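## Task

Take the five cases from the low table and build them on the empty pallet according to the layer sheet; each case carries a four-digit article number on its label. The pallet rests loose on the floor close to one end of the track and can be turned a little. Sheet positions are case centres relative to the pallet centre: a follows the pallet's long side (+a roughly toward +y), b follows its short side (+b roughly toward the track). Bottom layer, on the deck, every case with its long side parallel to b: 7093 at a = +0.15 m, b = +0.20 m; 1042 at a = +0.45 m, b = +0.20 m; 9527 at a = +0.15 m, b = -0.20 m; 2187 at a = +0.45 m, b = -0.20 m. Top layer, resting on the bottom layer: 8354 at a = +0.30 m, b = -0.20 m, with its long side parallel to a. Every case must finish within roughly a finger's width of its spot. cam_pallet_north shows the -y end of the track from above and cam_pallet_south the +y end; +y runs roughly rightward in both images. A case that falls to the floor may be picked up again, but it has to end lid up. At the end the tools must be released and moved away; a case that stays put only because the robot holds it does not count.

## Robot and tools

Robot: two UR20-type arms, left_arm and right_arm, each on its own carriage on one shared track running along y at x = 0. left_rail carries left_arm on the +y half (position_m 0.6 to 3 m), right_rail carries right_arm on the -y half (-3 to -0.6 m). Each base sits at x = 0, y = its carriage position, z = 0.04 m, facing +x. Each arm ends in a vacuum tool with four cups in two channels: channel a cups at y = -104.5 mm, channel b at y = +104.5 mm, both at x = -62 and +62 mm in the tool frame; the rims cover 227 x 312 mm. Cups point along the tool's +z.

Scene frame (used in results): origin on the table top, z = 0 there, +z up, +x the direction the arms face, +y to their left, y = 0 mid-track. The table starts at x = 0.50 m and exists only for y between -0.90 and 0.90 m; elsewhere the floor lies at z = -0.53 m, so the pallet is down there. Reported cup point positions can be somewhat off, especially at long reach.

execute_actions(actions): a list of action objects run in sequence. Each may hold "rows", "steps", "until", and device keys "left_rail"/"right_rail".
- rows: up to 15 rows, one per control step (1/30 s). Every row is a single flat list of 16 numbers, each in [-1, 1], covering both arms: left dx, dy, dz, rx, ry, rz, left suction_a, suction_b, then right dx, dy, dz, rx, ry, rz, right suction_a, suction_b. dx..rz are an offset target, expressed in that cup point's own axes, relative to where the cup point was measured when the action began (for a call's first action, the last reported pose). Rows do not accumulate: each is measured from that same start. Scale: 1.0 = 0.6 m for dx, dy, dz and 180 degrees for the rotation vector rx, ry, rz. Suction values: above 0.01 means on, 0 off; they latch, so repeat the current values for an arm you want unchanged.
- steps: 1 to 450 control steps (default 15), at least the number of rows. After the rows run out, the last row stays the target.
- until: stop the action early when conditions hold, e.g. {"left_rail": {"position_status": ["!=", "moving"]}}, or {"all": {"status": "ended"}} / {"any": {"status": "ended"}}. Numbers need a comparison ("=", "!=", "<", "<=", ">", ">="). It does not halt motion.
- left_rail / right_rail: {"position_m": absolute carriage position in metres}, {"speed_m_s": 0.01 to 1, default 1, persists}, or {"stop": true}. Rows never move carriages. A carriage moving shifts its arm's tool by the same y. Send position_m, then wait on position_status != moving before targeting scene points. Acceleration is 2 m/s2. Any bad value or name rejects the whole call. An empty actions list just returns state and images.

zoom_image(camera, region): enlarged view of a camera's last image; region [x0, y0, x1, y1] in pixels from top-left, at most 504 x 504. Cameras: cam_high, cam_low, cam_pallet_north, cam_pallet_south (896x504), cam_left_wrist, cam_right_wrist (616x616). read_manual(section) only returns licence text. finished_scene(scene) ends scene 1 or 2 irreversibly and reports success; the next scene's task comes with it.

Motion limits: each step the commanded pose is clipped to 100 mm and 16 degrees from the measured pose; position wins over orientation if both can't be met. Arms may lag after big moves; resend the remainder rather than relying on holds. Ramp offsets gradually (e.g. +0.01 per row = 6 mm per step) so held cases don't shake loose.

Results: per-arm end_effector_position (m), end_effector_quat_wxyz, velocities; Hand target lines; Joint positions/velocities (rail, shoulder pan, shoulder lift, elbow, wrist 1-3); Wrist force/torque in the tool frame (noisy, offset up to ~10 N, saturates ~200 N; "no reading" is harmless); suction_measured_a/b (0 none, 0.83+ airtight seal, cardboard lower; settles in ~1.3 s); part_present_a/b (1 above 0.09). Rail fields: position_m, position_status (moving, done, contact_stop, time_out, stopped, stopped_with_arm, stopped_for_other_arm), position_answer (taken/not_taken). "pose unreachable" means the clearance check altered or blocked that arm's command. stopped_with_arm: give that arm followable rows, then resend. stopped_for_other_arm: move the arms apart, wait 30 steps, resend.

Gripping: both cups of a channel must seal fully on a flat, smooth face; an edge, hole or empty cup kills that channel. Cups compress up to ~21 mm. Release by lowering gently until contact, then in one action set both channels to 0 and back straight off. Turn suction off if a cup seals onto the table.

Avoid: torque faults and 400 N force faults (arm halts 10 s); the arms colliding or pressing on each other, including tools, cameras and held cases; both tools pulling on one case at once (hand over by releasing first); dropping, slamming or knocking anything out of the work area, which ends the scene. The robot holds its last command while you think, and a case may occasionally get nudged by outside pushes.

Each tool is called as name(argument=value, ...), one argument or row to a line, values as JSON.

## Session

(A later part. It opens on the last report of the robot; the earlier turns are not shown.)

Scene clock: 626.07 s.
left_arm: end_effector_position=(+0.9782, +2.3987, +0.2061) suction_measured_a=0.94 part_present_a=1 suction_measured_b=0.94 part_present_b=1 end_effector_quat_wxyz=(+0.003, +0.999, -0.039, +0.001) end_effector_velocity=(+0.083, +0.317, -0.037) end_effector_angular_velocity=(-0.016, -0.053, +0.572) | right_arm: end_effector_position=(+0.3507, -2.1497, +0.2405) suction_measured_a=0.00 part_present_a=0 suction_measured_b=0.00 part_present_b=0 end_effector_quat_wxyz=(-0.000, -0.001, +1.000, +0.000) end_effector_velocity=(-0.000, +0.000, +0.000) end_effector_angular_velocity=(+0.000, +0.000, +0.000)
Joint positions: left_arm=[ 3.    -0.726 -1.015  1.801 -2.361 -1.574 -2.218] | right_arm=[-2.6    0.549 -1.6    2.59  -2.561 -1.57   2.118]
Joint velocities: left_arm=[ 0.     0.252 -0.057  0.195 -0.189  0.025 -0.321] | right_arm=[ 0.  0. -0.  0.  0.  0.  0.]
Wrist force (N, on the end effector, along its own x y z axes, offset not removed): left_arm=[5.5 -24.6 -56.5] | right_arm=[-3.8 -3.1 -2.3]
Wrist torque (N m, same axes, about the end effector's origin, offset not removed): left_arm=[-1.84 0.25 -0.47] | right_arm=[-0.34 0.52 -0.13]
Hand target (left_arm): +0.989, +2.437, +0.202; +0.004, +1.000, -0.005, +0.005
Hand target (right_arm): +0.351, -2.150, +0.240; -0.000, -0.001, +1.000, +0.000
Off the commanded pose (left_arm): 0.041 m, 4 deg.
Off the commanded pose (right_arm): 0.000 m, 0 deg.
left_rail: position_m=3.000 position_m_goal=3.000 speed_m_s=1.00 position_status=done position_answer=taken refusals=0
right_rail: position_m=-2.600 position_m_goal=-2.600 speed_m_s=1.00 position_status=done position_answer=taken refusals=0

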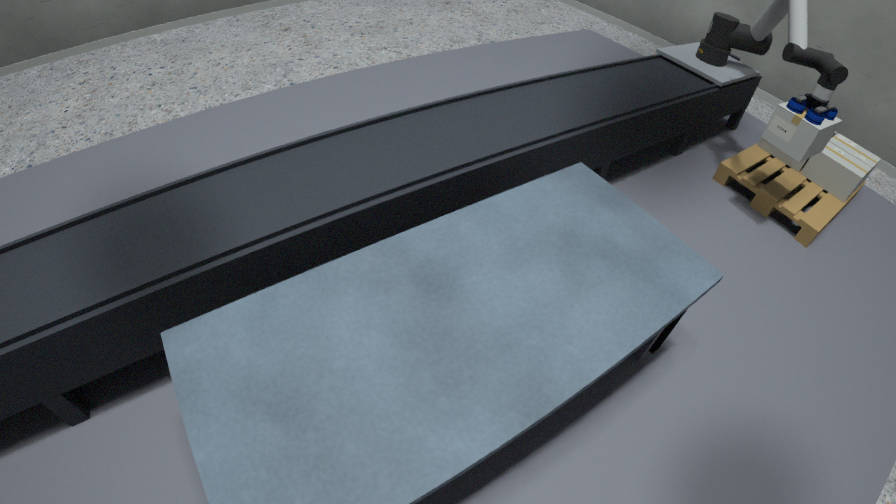

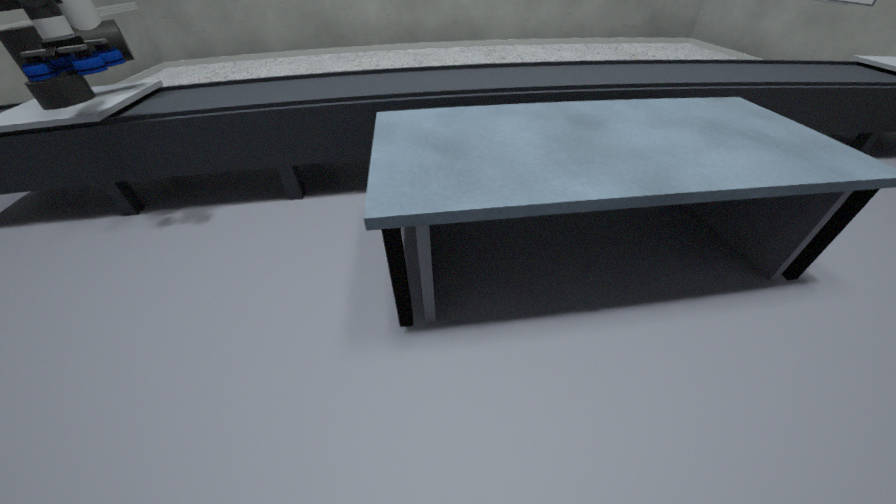

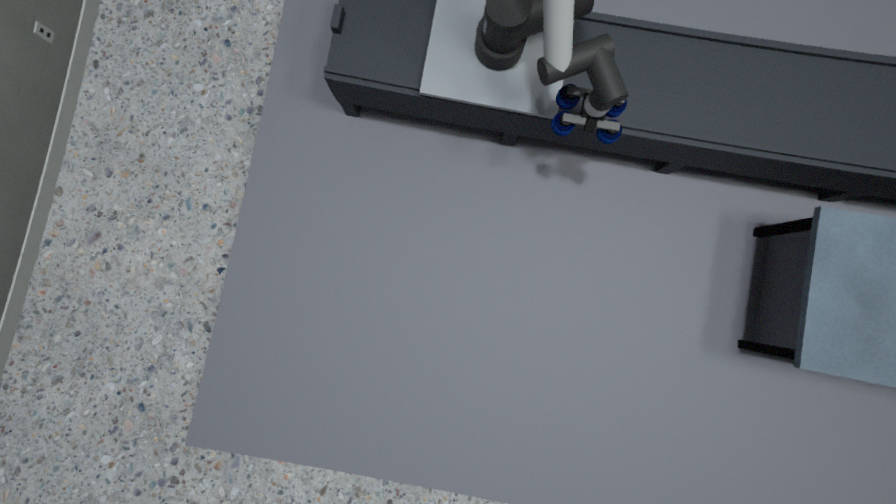

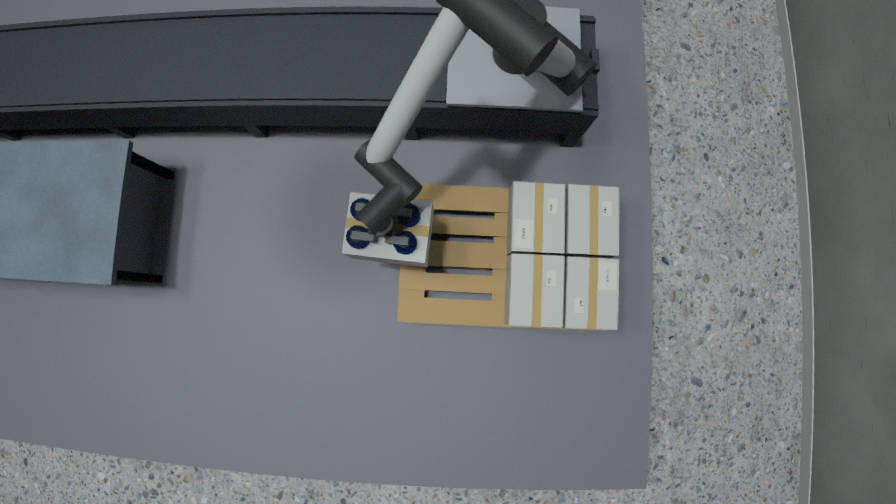

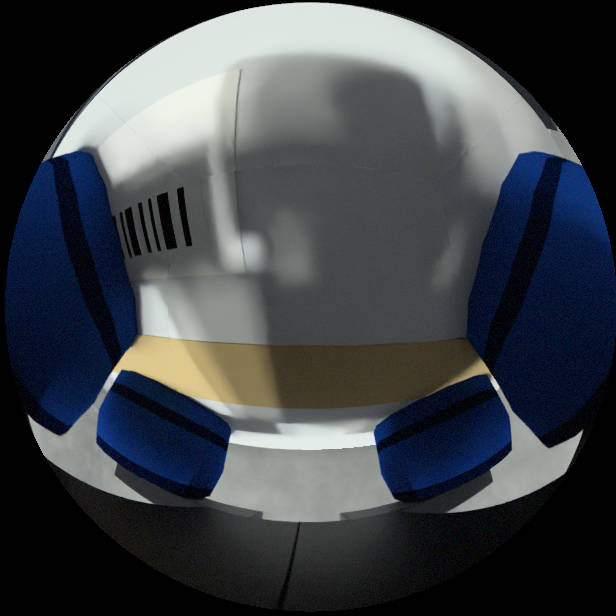

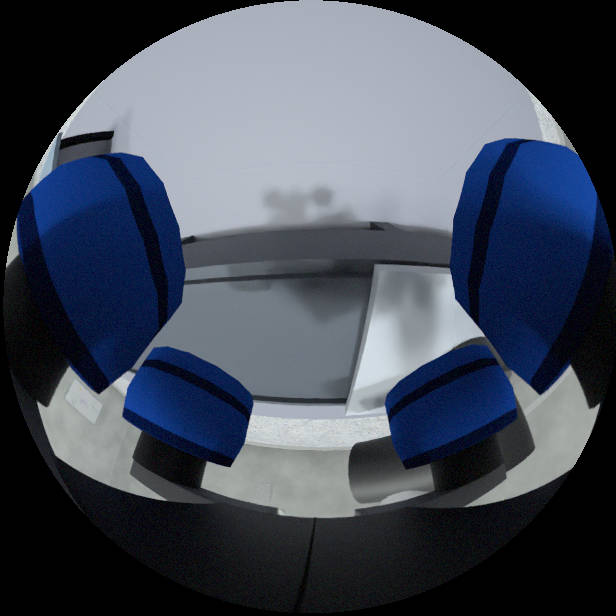

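execute_actions(
  actions=[],
)

Scene clock: 627.10 s.
left_arm: end_effector_position=(+0.9886, +2.4372, +0.2021) suction_measured_a=0.94 part_present_a=1 suction_measured_b=0.94 part_present_b=1 end_effector_quat_wxyz=(+0.004, +1.000, -0.005, +0.005) end_effector_velocity=(+0.000, +0.000, -0.000) end_effector_angular_velocity=(+0.000, -0.000, +0.000) | right_arm: end_effector_position=(+0.3507, -2.1497, +0.2405) suction_measured_a=0.00 part_present_a=0 suction_measured_b=0.00 part_present_b=0 end_effector_quat_wxyz=(-0.000, -0.001, +1.000, +0.000) end_effector_velocity=(-0.000, -0.000, +0.000) end_effector_angular_velocity=(+0.000, -0.000, -0.000)
Joint positions: left_arm=[ 3.    -0.695 -1.022  1.824 -2.386 -1.571 -2.256] | right_arm=[-2.6    0.549 -1.6    2.59  -2.561 -1.57   2.118]
Joint velocities: left_arm=[ 0.  0. -0.  0. -0.  0. -0.] | right_arm=[ 0.  0. -0.  0. -0. -0.  0.]
Wrist force (N, on the end effector, along its own x y z axes, offset not removed): left_arm=[2.4 -0.3 -57.8] | right_arm=[-3.6 -2.9 -0.8]
Wrist torque (N m, same axes, about the end effector's origin, offset not removed): left_arm=[-2.75 0.28 -0.08] | right_arm=[-0.26 0.45 -0.15]
Hand target (left_arm): +0.989, +2.437, +0.202; +0.004, +1.000, -0.005, +0.005
Hand target (right_arm): +0.351, -2.150, +0.240; -0.000, -0.001, +1.000, +0.000
Off the commanded pose (left_arm): 0.001 m, 0 deg.
Off the commanded pose (right_arm): 0.000 m, 0 deg.
left_rail: position_m=3.000 position_m_goal=3.000 speed_m_s=1.00 position_status=done position_answer=taken refusals=0
right_rail: position_m=-2.600 position_m_goal=-2.600 speed_m_s=1.00 position_status=done position_answer=taken refusals=0

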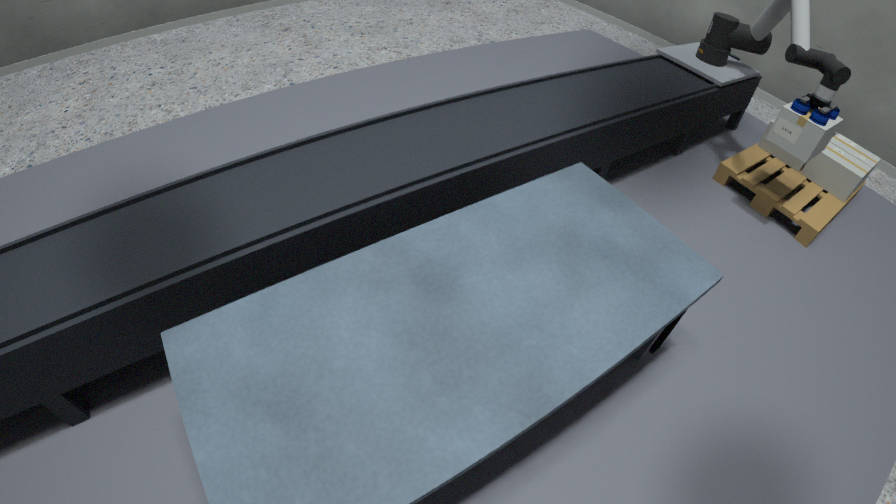

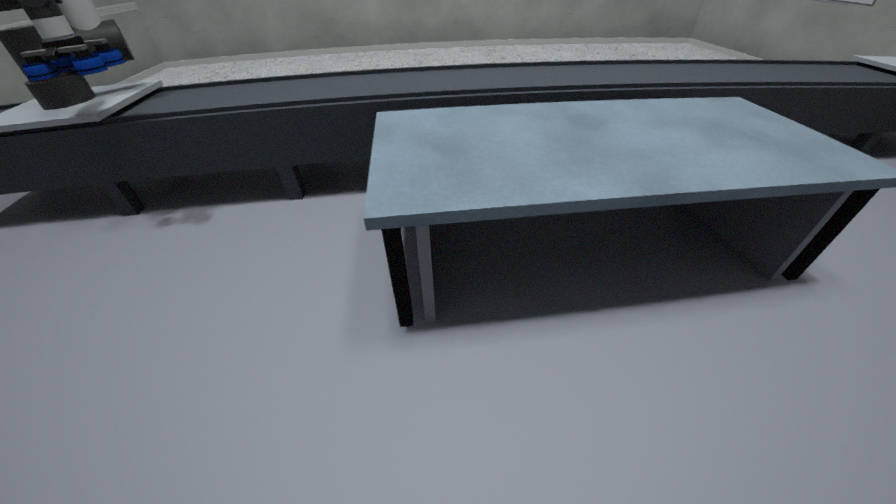

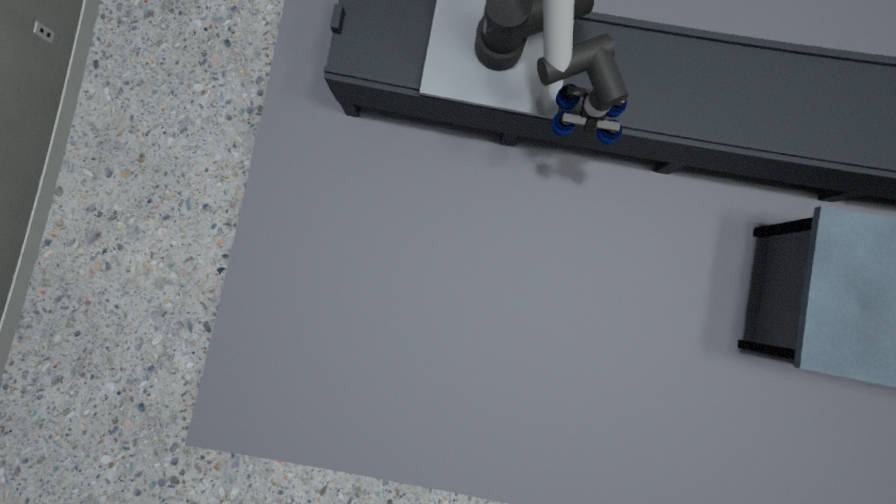

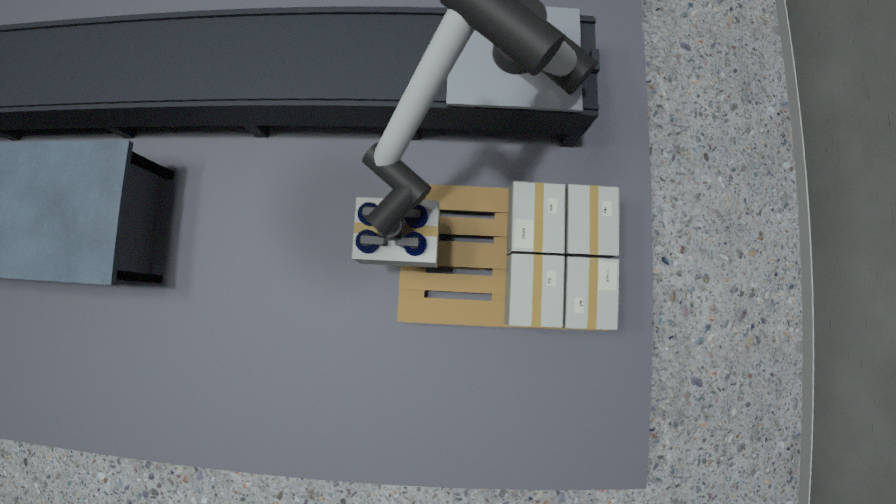

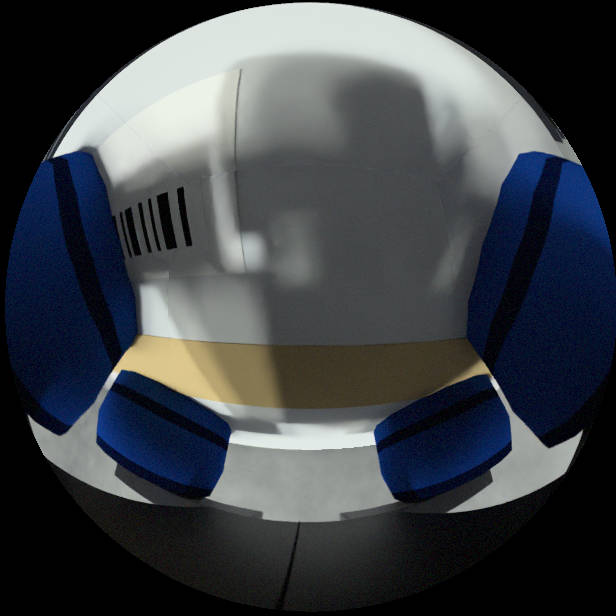

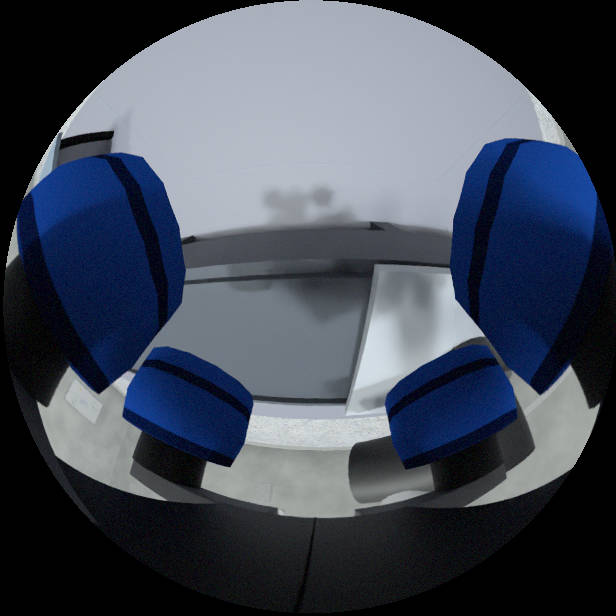

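execute_actions(
  actions=[
    {"rows":[[0.004,-0.015,0.002,0.0003,-0.0004,0,1,1,0,0,0,0,0,0,0,0],[0.009,-0.035,0.004,0.0006,-0.0008,0,1,1,0,0,0,0,0,0,0,0],[0.015,-0.06,0.007,0.001,-0.0012,0,1,1,0,0,0,0,0,0,0,0],[0.023,-0.09,0.011,0.0014,-0.0017,0,1,1,0,0,0,0,0,0,0,0],[0.032,-0.125,0.015,0.0018,-0.0022,0,1,1,0,0,0,0,0,0,0,0],[0.042,-0.165,0.019,0.0021,-0.0027,0,1,1,0,0,0,0,0,0,0,0],[0.054,-0.21,0.025,0.0025,-0.0032,0,1,1,0,0,0,0,0,0,0,0],[0.2555,-1.0,0.118,0.0025,-0.0032,0,1,1,0,0,0,0,0,0,0,0]],"steps":38},
  ],
)

Scene clock: 638.07 s.
left_arm: end_effector_position=(+1.1168, +2.9460, +0.1394) suction_measured_a=0.94 part_present_a=1 suction_measured_b=0.94 part_present_b=1 end_effector_quat_wxyz=(-0.000, +1.000, -0.003, +0.001) end_effector_velocity=(+0.131, +0.451, -0.053) end_effector_angular_velocity=(-0.000, -0.004, +0.003) | right_arm: end_effector_position=(+0.3507, -2.1497, +0.2405) suction_measured_a=0.00 part_present_a=0 suction_measured_b=0.00 part_present_b=0 end_effector_quat_wxyz=(-0.000, -0.001, +1.000, +0.000) end_effector_velocity=(+0.000, +0.000, +0.000) end_effector_angular_velocity=(+0.000, -0.000, +0.000)
Joint positions: left_arm=[ 3.    -0.229 -0.98   1.868 -2.46  -1.57  -1.794] | right_arm=[-2.6    0.549 -1.6    2.59  -2.561 -1.57   2.118]
Joint velocities: left_arm=[ 0.     0.426  0.134 -0.157  0.019 -0.     0.423] | right_arm=[ 0. -0. -0. -0.  0. -0. -0.]
Wrist force (N, on the end effector, along its own x y z axes, offset not removed): left_arm=[0.9 0.8 -52.7] | right_arm=[-0.9 -0.6 1.0]
Wrist torque (N m, same axes, about the end effector's origin, offset not removed): left_arm=[-2.41 0.55 -0.02] | right_arm=[-0.07 0.06 -0.01]
Hand target (left_arm): +1.138, +3.023, +0.130; -0.000, +1.000, -0.003, +0.001
Hand target (right_arm): +0.351, -2.150, +0.240; -0.000, -0.001, +1.000, +0.000
Off the commanded pose (left_arm): 0.095 m, 0 deg; position clipped at the last step of the last action.
Off the commanded pose (right_arm): 0.000 m, 0 deg.
left_rail: position_m=3.000 position_m_goal=3.000 speed_m_s=1.00 position_status=done position_answer=taken refusals=0
right_rail: position_m=-2.600 position_m_goal=-2.600 speed_m_s=1.00 position_status=done position_answer=taken refusals=0

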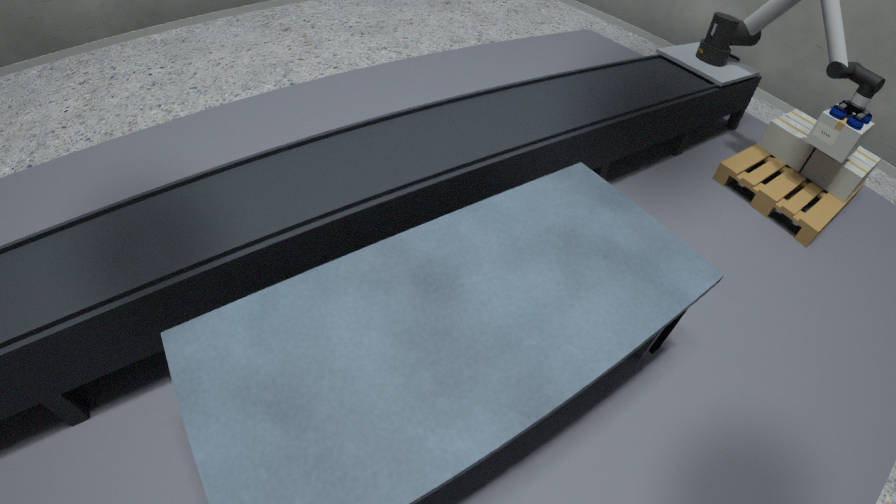

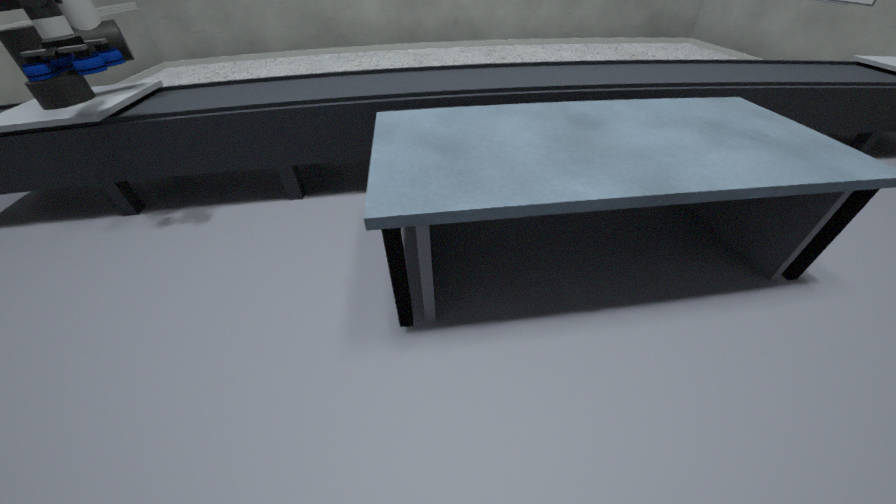

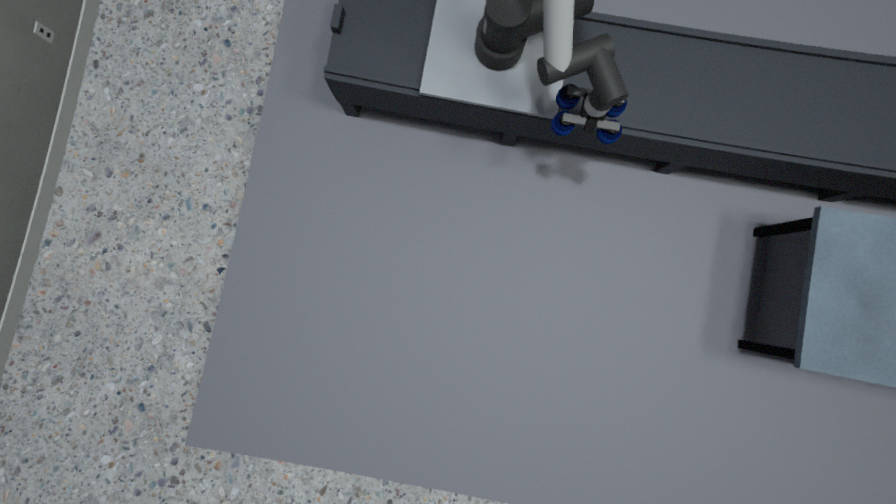

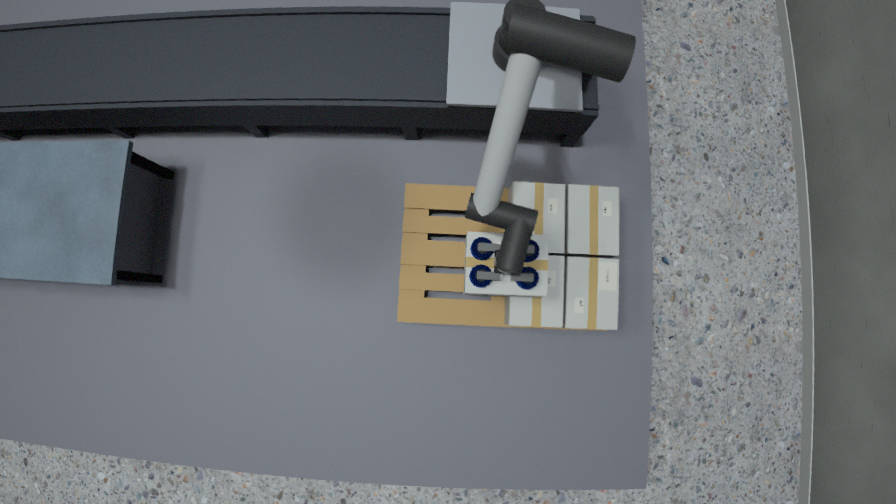

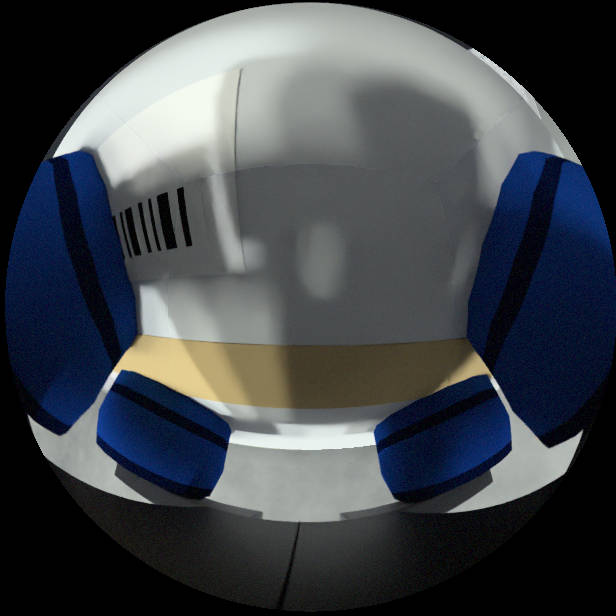

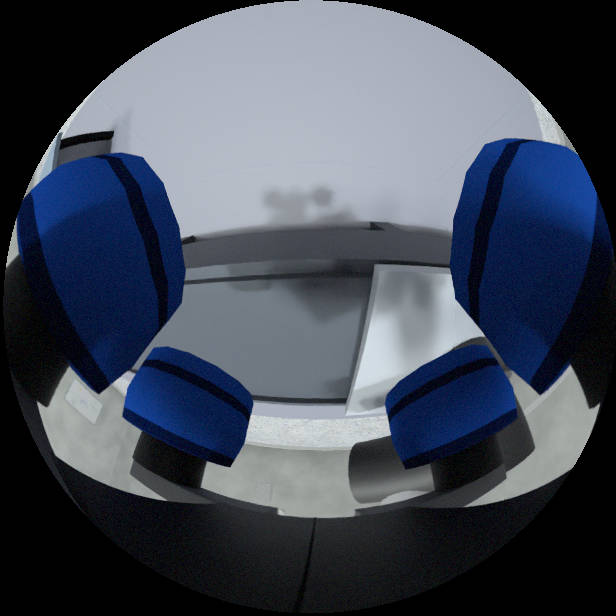

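execute_actions(
  actions=[
    {"rows":[[0.041,-0.15,0.019,0,0,0,1,1,0,0,0,0,0,0,0,0],[0.048,-0.175,0.023,0,0,0,1,1,0,0,0,0,0,0,0,0],[0.056,-0.205,0.028,0,0,0,1,1,0,0,0,0,0,0,0,0],[0.066,-0.24,0.034,0,0,0,1,1,0,0,0,0,0,0,0,0],[0.077,-0.28,0.041,0,0,0,1,1,0,0,0,0,0,0,0,0],[0.1684,-0.601,0.107,0,0,0,1,1,0,0,0,0,0,0,0,0]],"steps":21},
  ],
)

Scene clock: 643.03 s.
left_arm: end_effector_position=(+1.2034, +3.2722, +0.0838) suction_measured_a=0.94 part_present_a=1 suction_measured_b=0.94 part_present_b=1 end_effector_quat_wxyz=(-0.001, +1.000, -0.002, +0.002) end_effector_velocity=(+0.105, +0.280, -0.059) end_effector_angular_velocity=(-0.001, -0.001, -0.004) | right_arm: end_effector_position=(+0.3507, -2.1497, +0.2405) suction_measured_a=0.00 part_present_a=0 suction_measured_b=0.00 part_present_b=0 end_effector_quat_wxyz=(-0.000, -0.001, +1.000, +0.000) end_effector_velocity=(+0.000, -0.000, -0.000) end_effector_angular_velocity=(-0.000, +0.000, -0.000)
Joint positions: left_arm=[ 3.     0.058 -0.84   1.689 -2.423 -1.569 -1.508] | right_arm=[-2.6    0.549 -1.6    2.59  -2.561 -1.57   2.118]
Joint velocities: left_arm=[ 0.     0.225  0.18  -0.273  0.091 -0.001  0.229] | right_arm=[ 0. -0.  0. -0.  0. -0. -0.]
Wrist force (N, on the end effector, along its own x y z axes, offset not removed): left_arm=[3.7 -21.4 -58.1] | right_arm=[-5.6 -2.7 -1.7]
Wrist torque (N m, same axes, about the end effector's origin, offset not removed): left_arm=[-2.05 0.05 0.10] | right_arm=[-0.31 0.72 -0.01]
Hand target (left_arm): +1.218, +3.306, +0.076; -0.000, +1.000, -0.003, +0.002
Hand target (right_arm): +0.351, -2.150, +0.240; -0.000, -0.001, +1.000, +0.000
Off the commanded pose (left_arm): 0.039 m, 0 deg.
Off the commanded pose (right_arm): 0.000 m, 0 deg.
left_rail: position_m=3.000 position_m_goal=3.000 speed_m_s=1.00 position_status=done position_answer=taken refusals=0
right_rail: position_m=-2.600 position_m_goal=-2.600 speed_m_s=1.00 position_status=done position_answer=taken refusals=0

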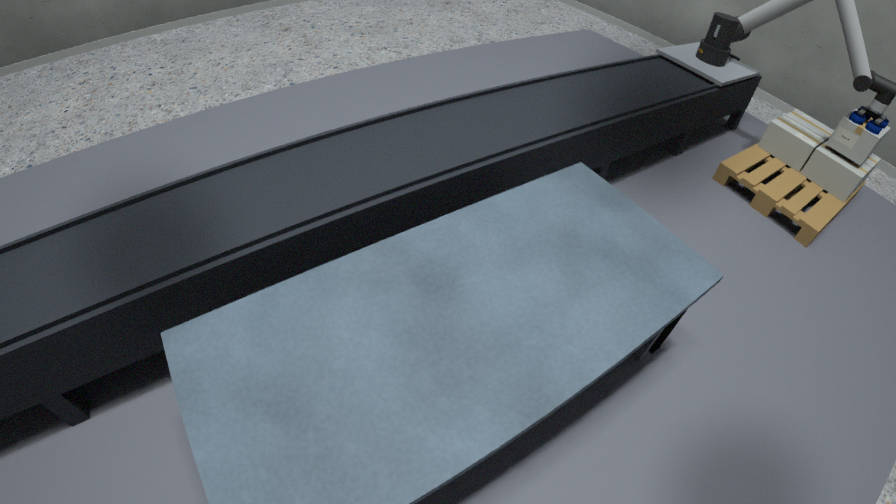

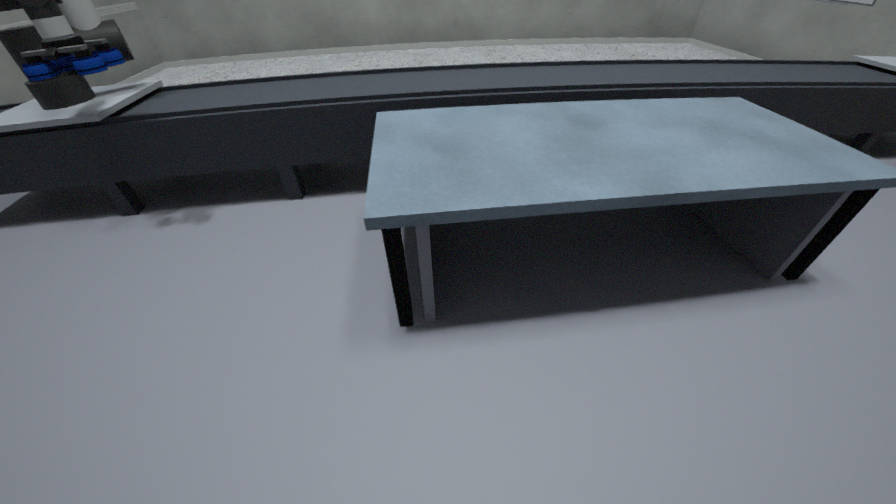

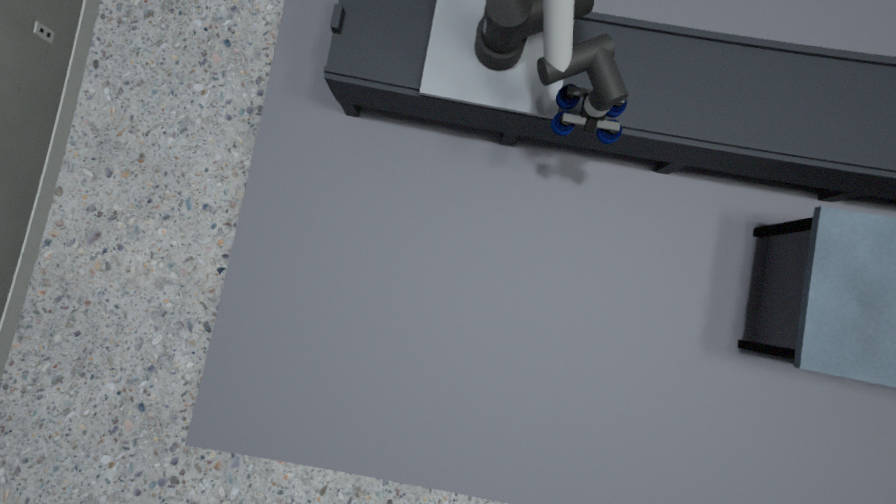

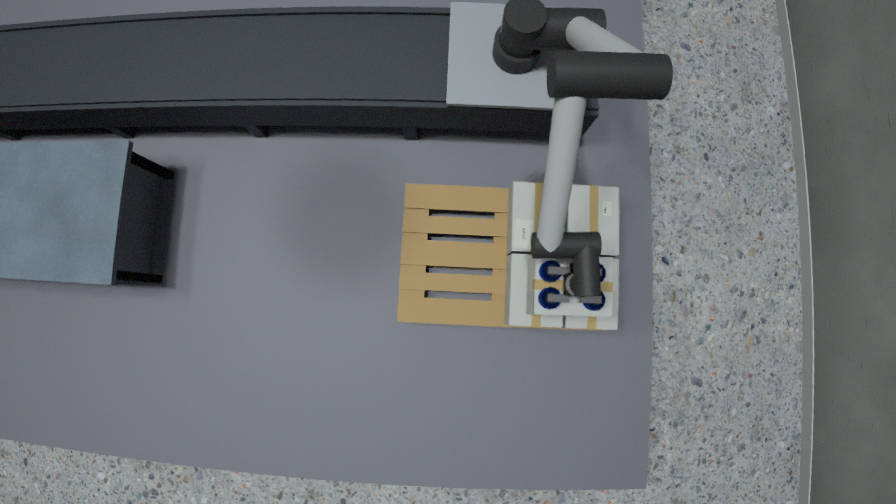

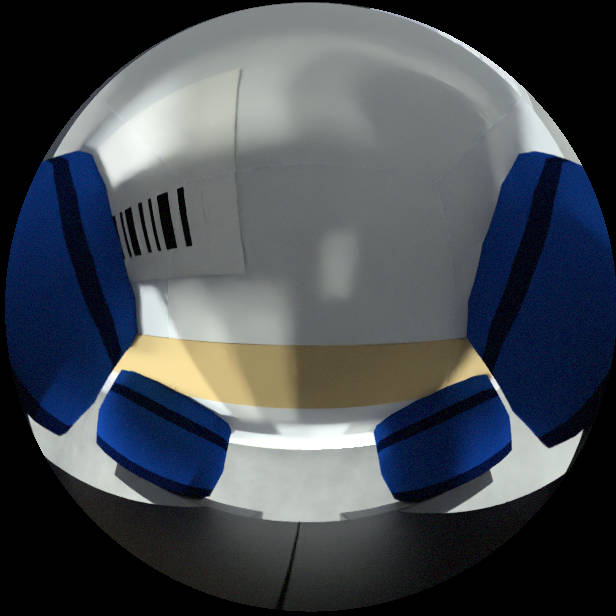

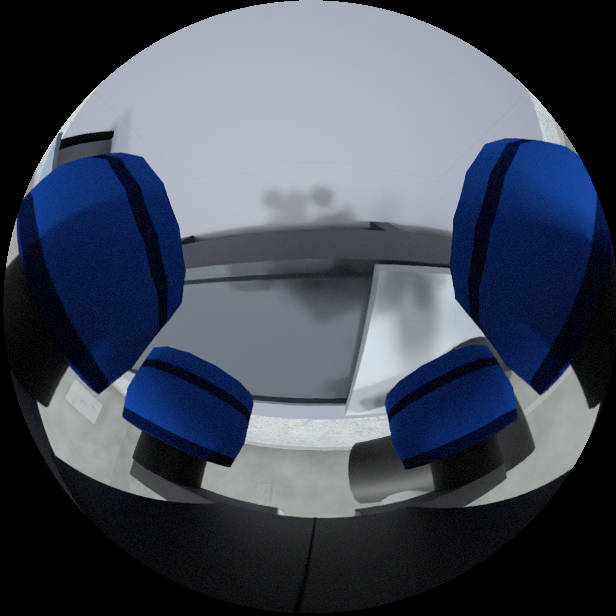

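execute_actions(
  actions=[],
)

zoom_image(
  camera="cam_pallet_south",
  region=[500, 230, 640, 340],
)

Scene clock: 644.37 s.
left_arm: end_effector_position=(+1.2178, +3.3058, +0.0763) suction_measured_a=0.94 part_present_a=1 suction_measured_b=0.94 part_present_b=1 end_effector_quat_wxyz=(-0.000, +1.000, -0.003, +0.002) end_effector_velocity=(-0.000, +0.000, -0.000) end_effector_angular_velocity=(-0.000, +0.000, +0.000) | right_arm: end_effector_position=(+0.3507, -2.1497, +0.2405) suction_measured_a=0.00 part_present_a=0 suction_measured_b=0.00 part_present_b=0 end_effector_quat_wxyz=(-0.000, -0.001, +1.000, +0.000) end_effector_velocity=(+0.000, -0.000, -0.000) end_effector_angular_velocity=(-0.000, +0.000, -0.000)
Joint positions: left_arm=[ 3.     0.085 -0.816  1.652 -2.409 -1.57  -1.48 ] | right_arm=[-2.6    0.549 -1.6    2.59  -2.561 -1.57   2.118]
Joint velocities: left_arm=[ 0.  0.  0. -0.  0. -0.  0.] | right_arm=[ 0. -0.  0. -0.  0. -0.  0.]
Wrist force (N, on the end effector, along its own x y z axes, offset not removed): left_arm=[-0.1 0.0 -60.4] | right_arm=[-3.9 -5.1 -1.1]
Wrist torque (N m, same axes, about the end effector's origin, offset not removed): left_arm=[-2.44 0.63 -0.03] | right_arm=[-0.59 0.33 0.02]
Hand target (left_arm): +1.218, +3.306, +0.076; -0.000, +1.000, -0.003, +0.002
Hand target (right_arm): +0.351, -2.150, +0.240; -0.000, -0.001, +1.000, +0.000
Off the commanded pose (left_arm): 0.003 m, 0 deg.
Off the commanded pose (right_arm): 0.000 m, 0 deg.
left_rail: position_m=3.000 position_m_goal=3.000 speed_m_s=1.00 position_status=done position_answer=taken refusals=0
right_rail: position_m=-2.600 position_m_goal=-2.600 speed_m_s=1.00 position_status=done position_answer=taken refusals=0

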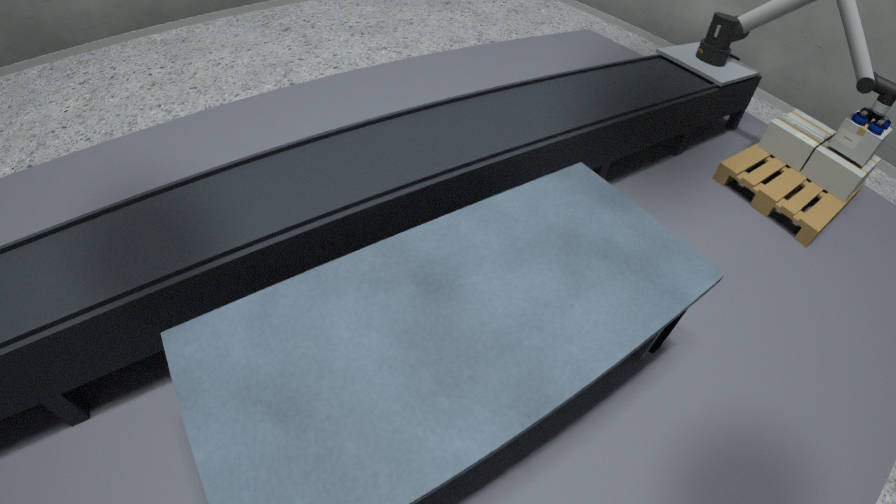

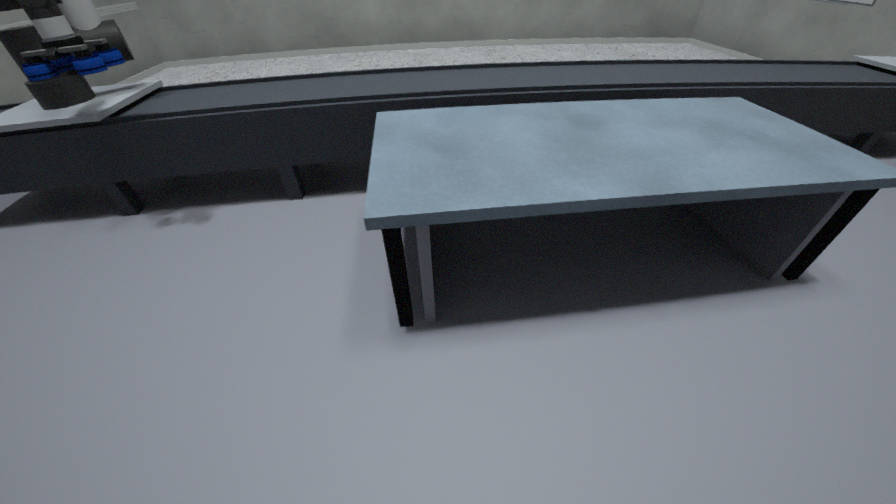

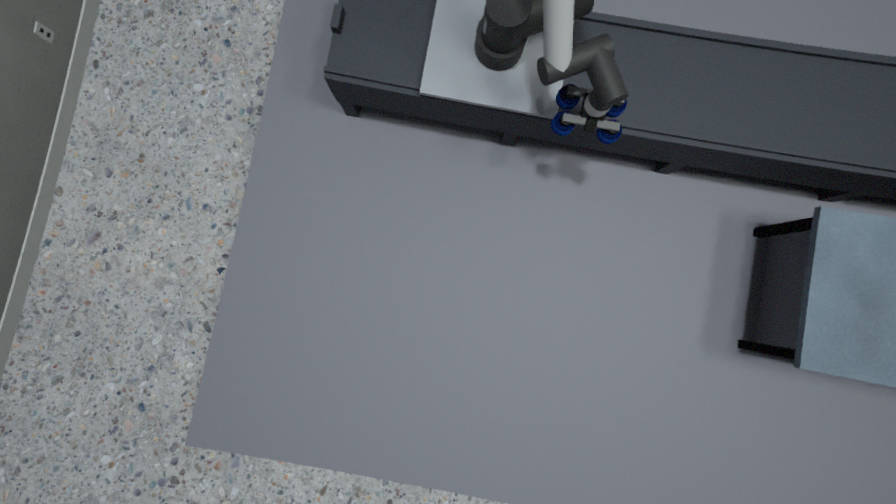

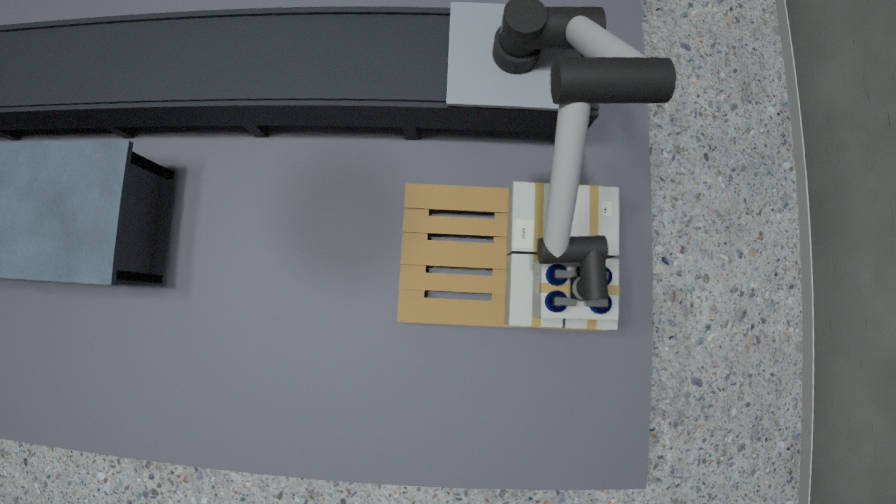

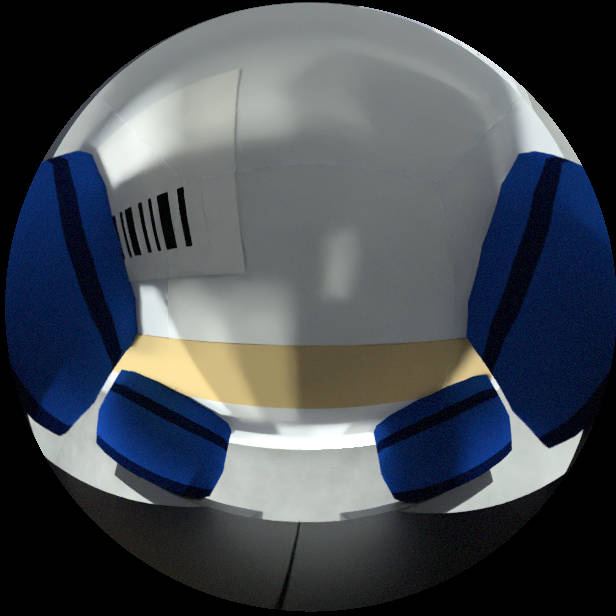

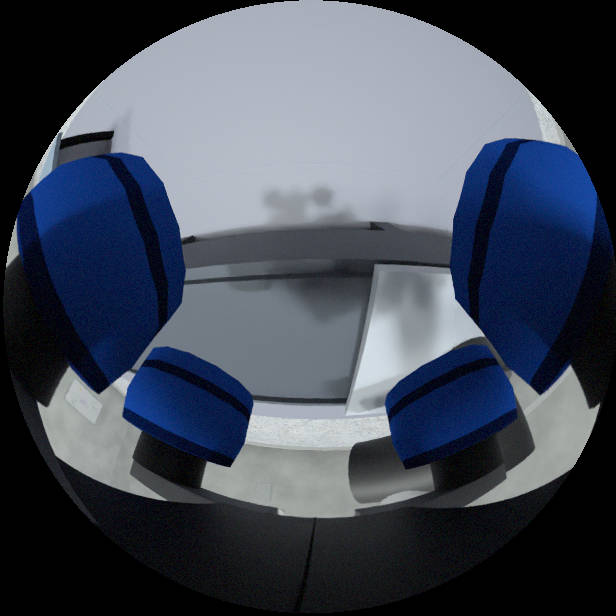

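Region (500, 230, 640, 340) of cam_pallet_south's 896x504 image, scaled by 3.600, with more detail than that image has; it fills the top 396 rows of this view, and the rest is white.

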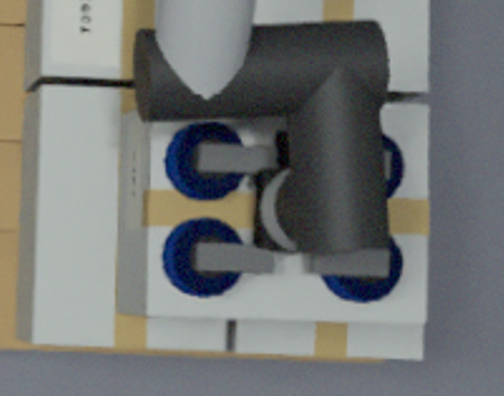

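zoom_image(
  camera="cam_pallet_south",
  region=[530, 295, 630, 335],
)

zoom_image(
  camera="cam_pallet_south",
  region=[530, 245, 630, 295],
)

Region (530, 295, 630, 335) of cam_pallet_south's 896x504 image, scaled by 5.040, with more detail than that image has; it fills the top 202 rows of this view, and the rest is white.

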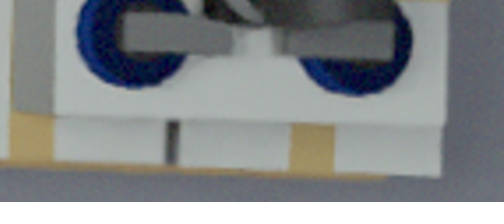

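Region (530, 245, 630, 295) of cam_pallet_south's 896x504 image, scaled by 5.040, with more detail than that image has.

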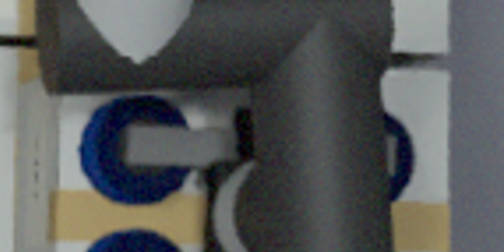

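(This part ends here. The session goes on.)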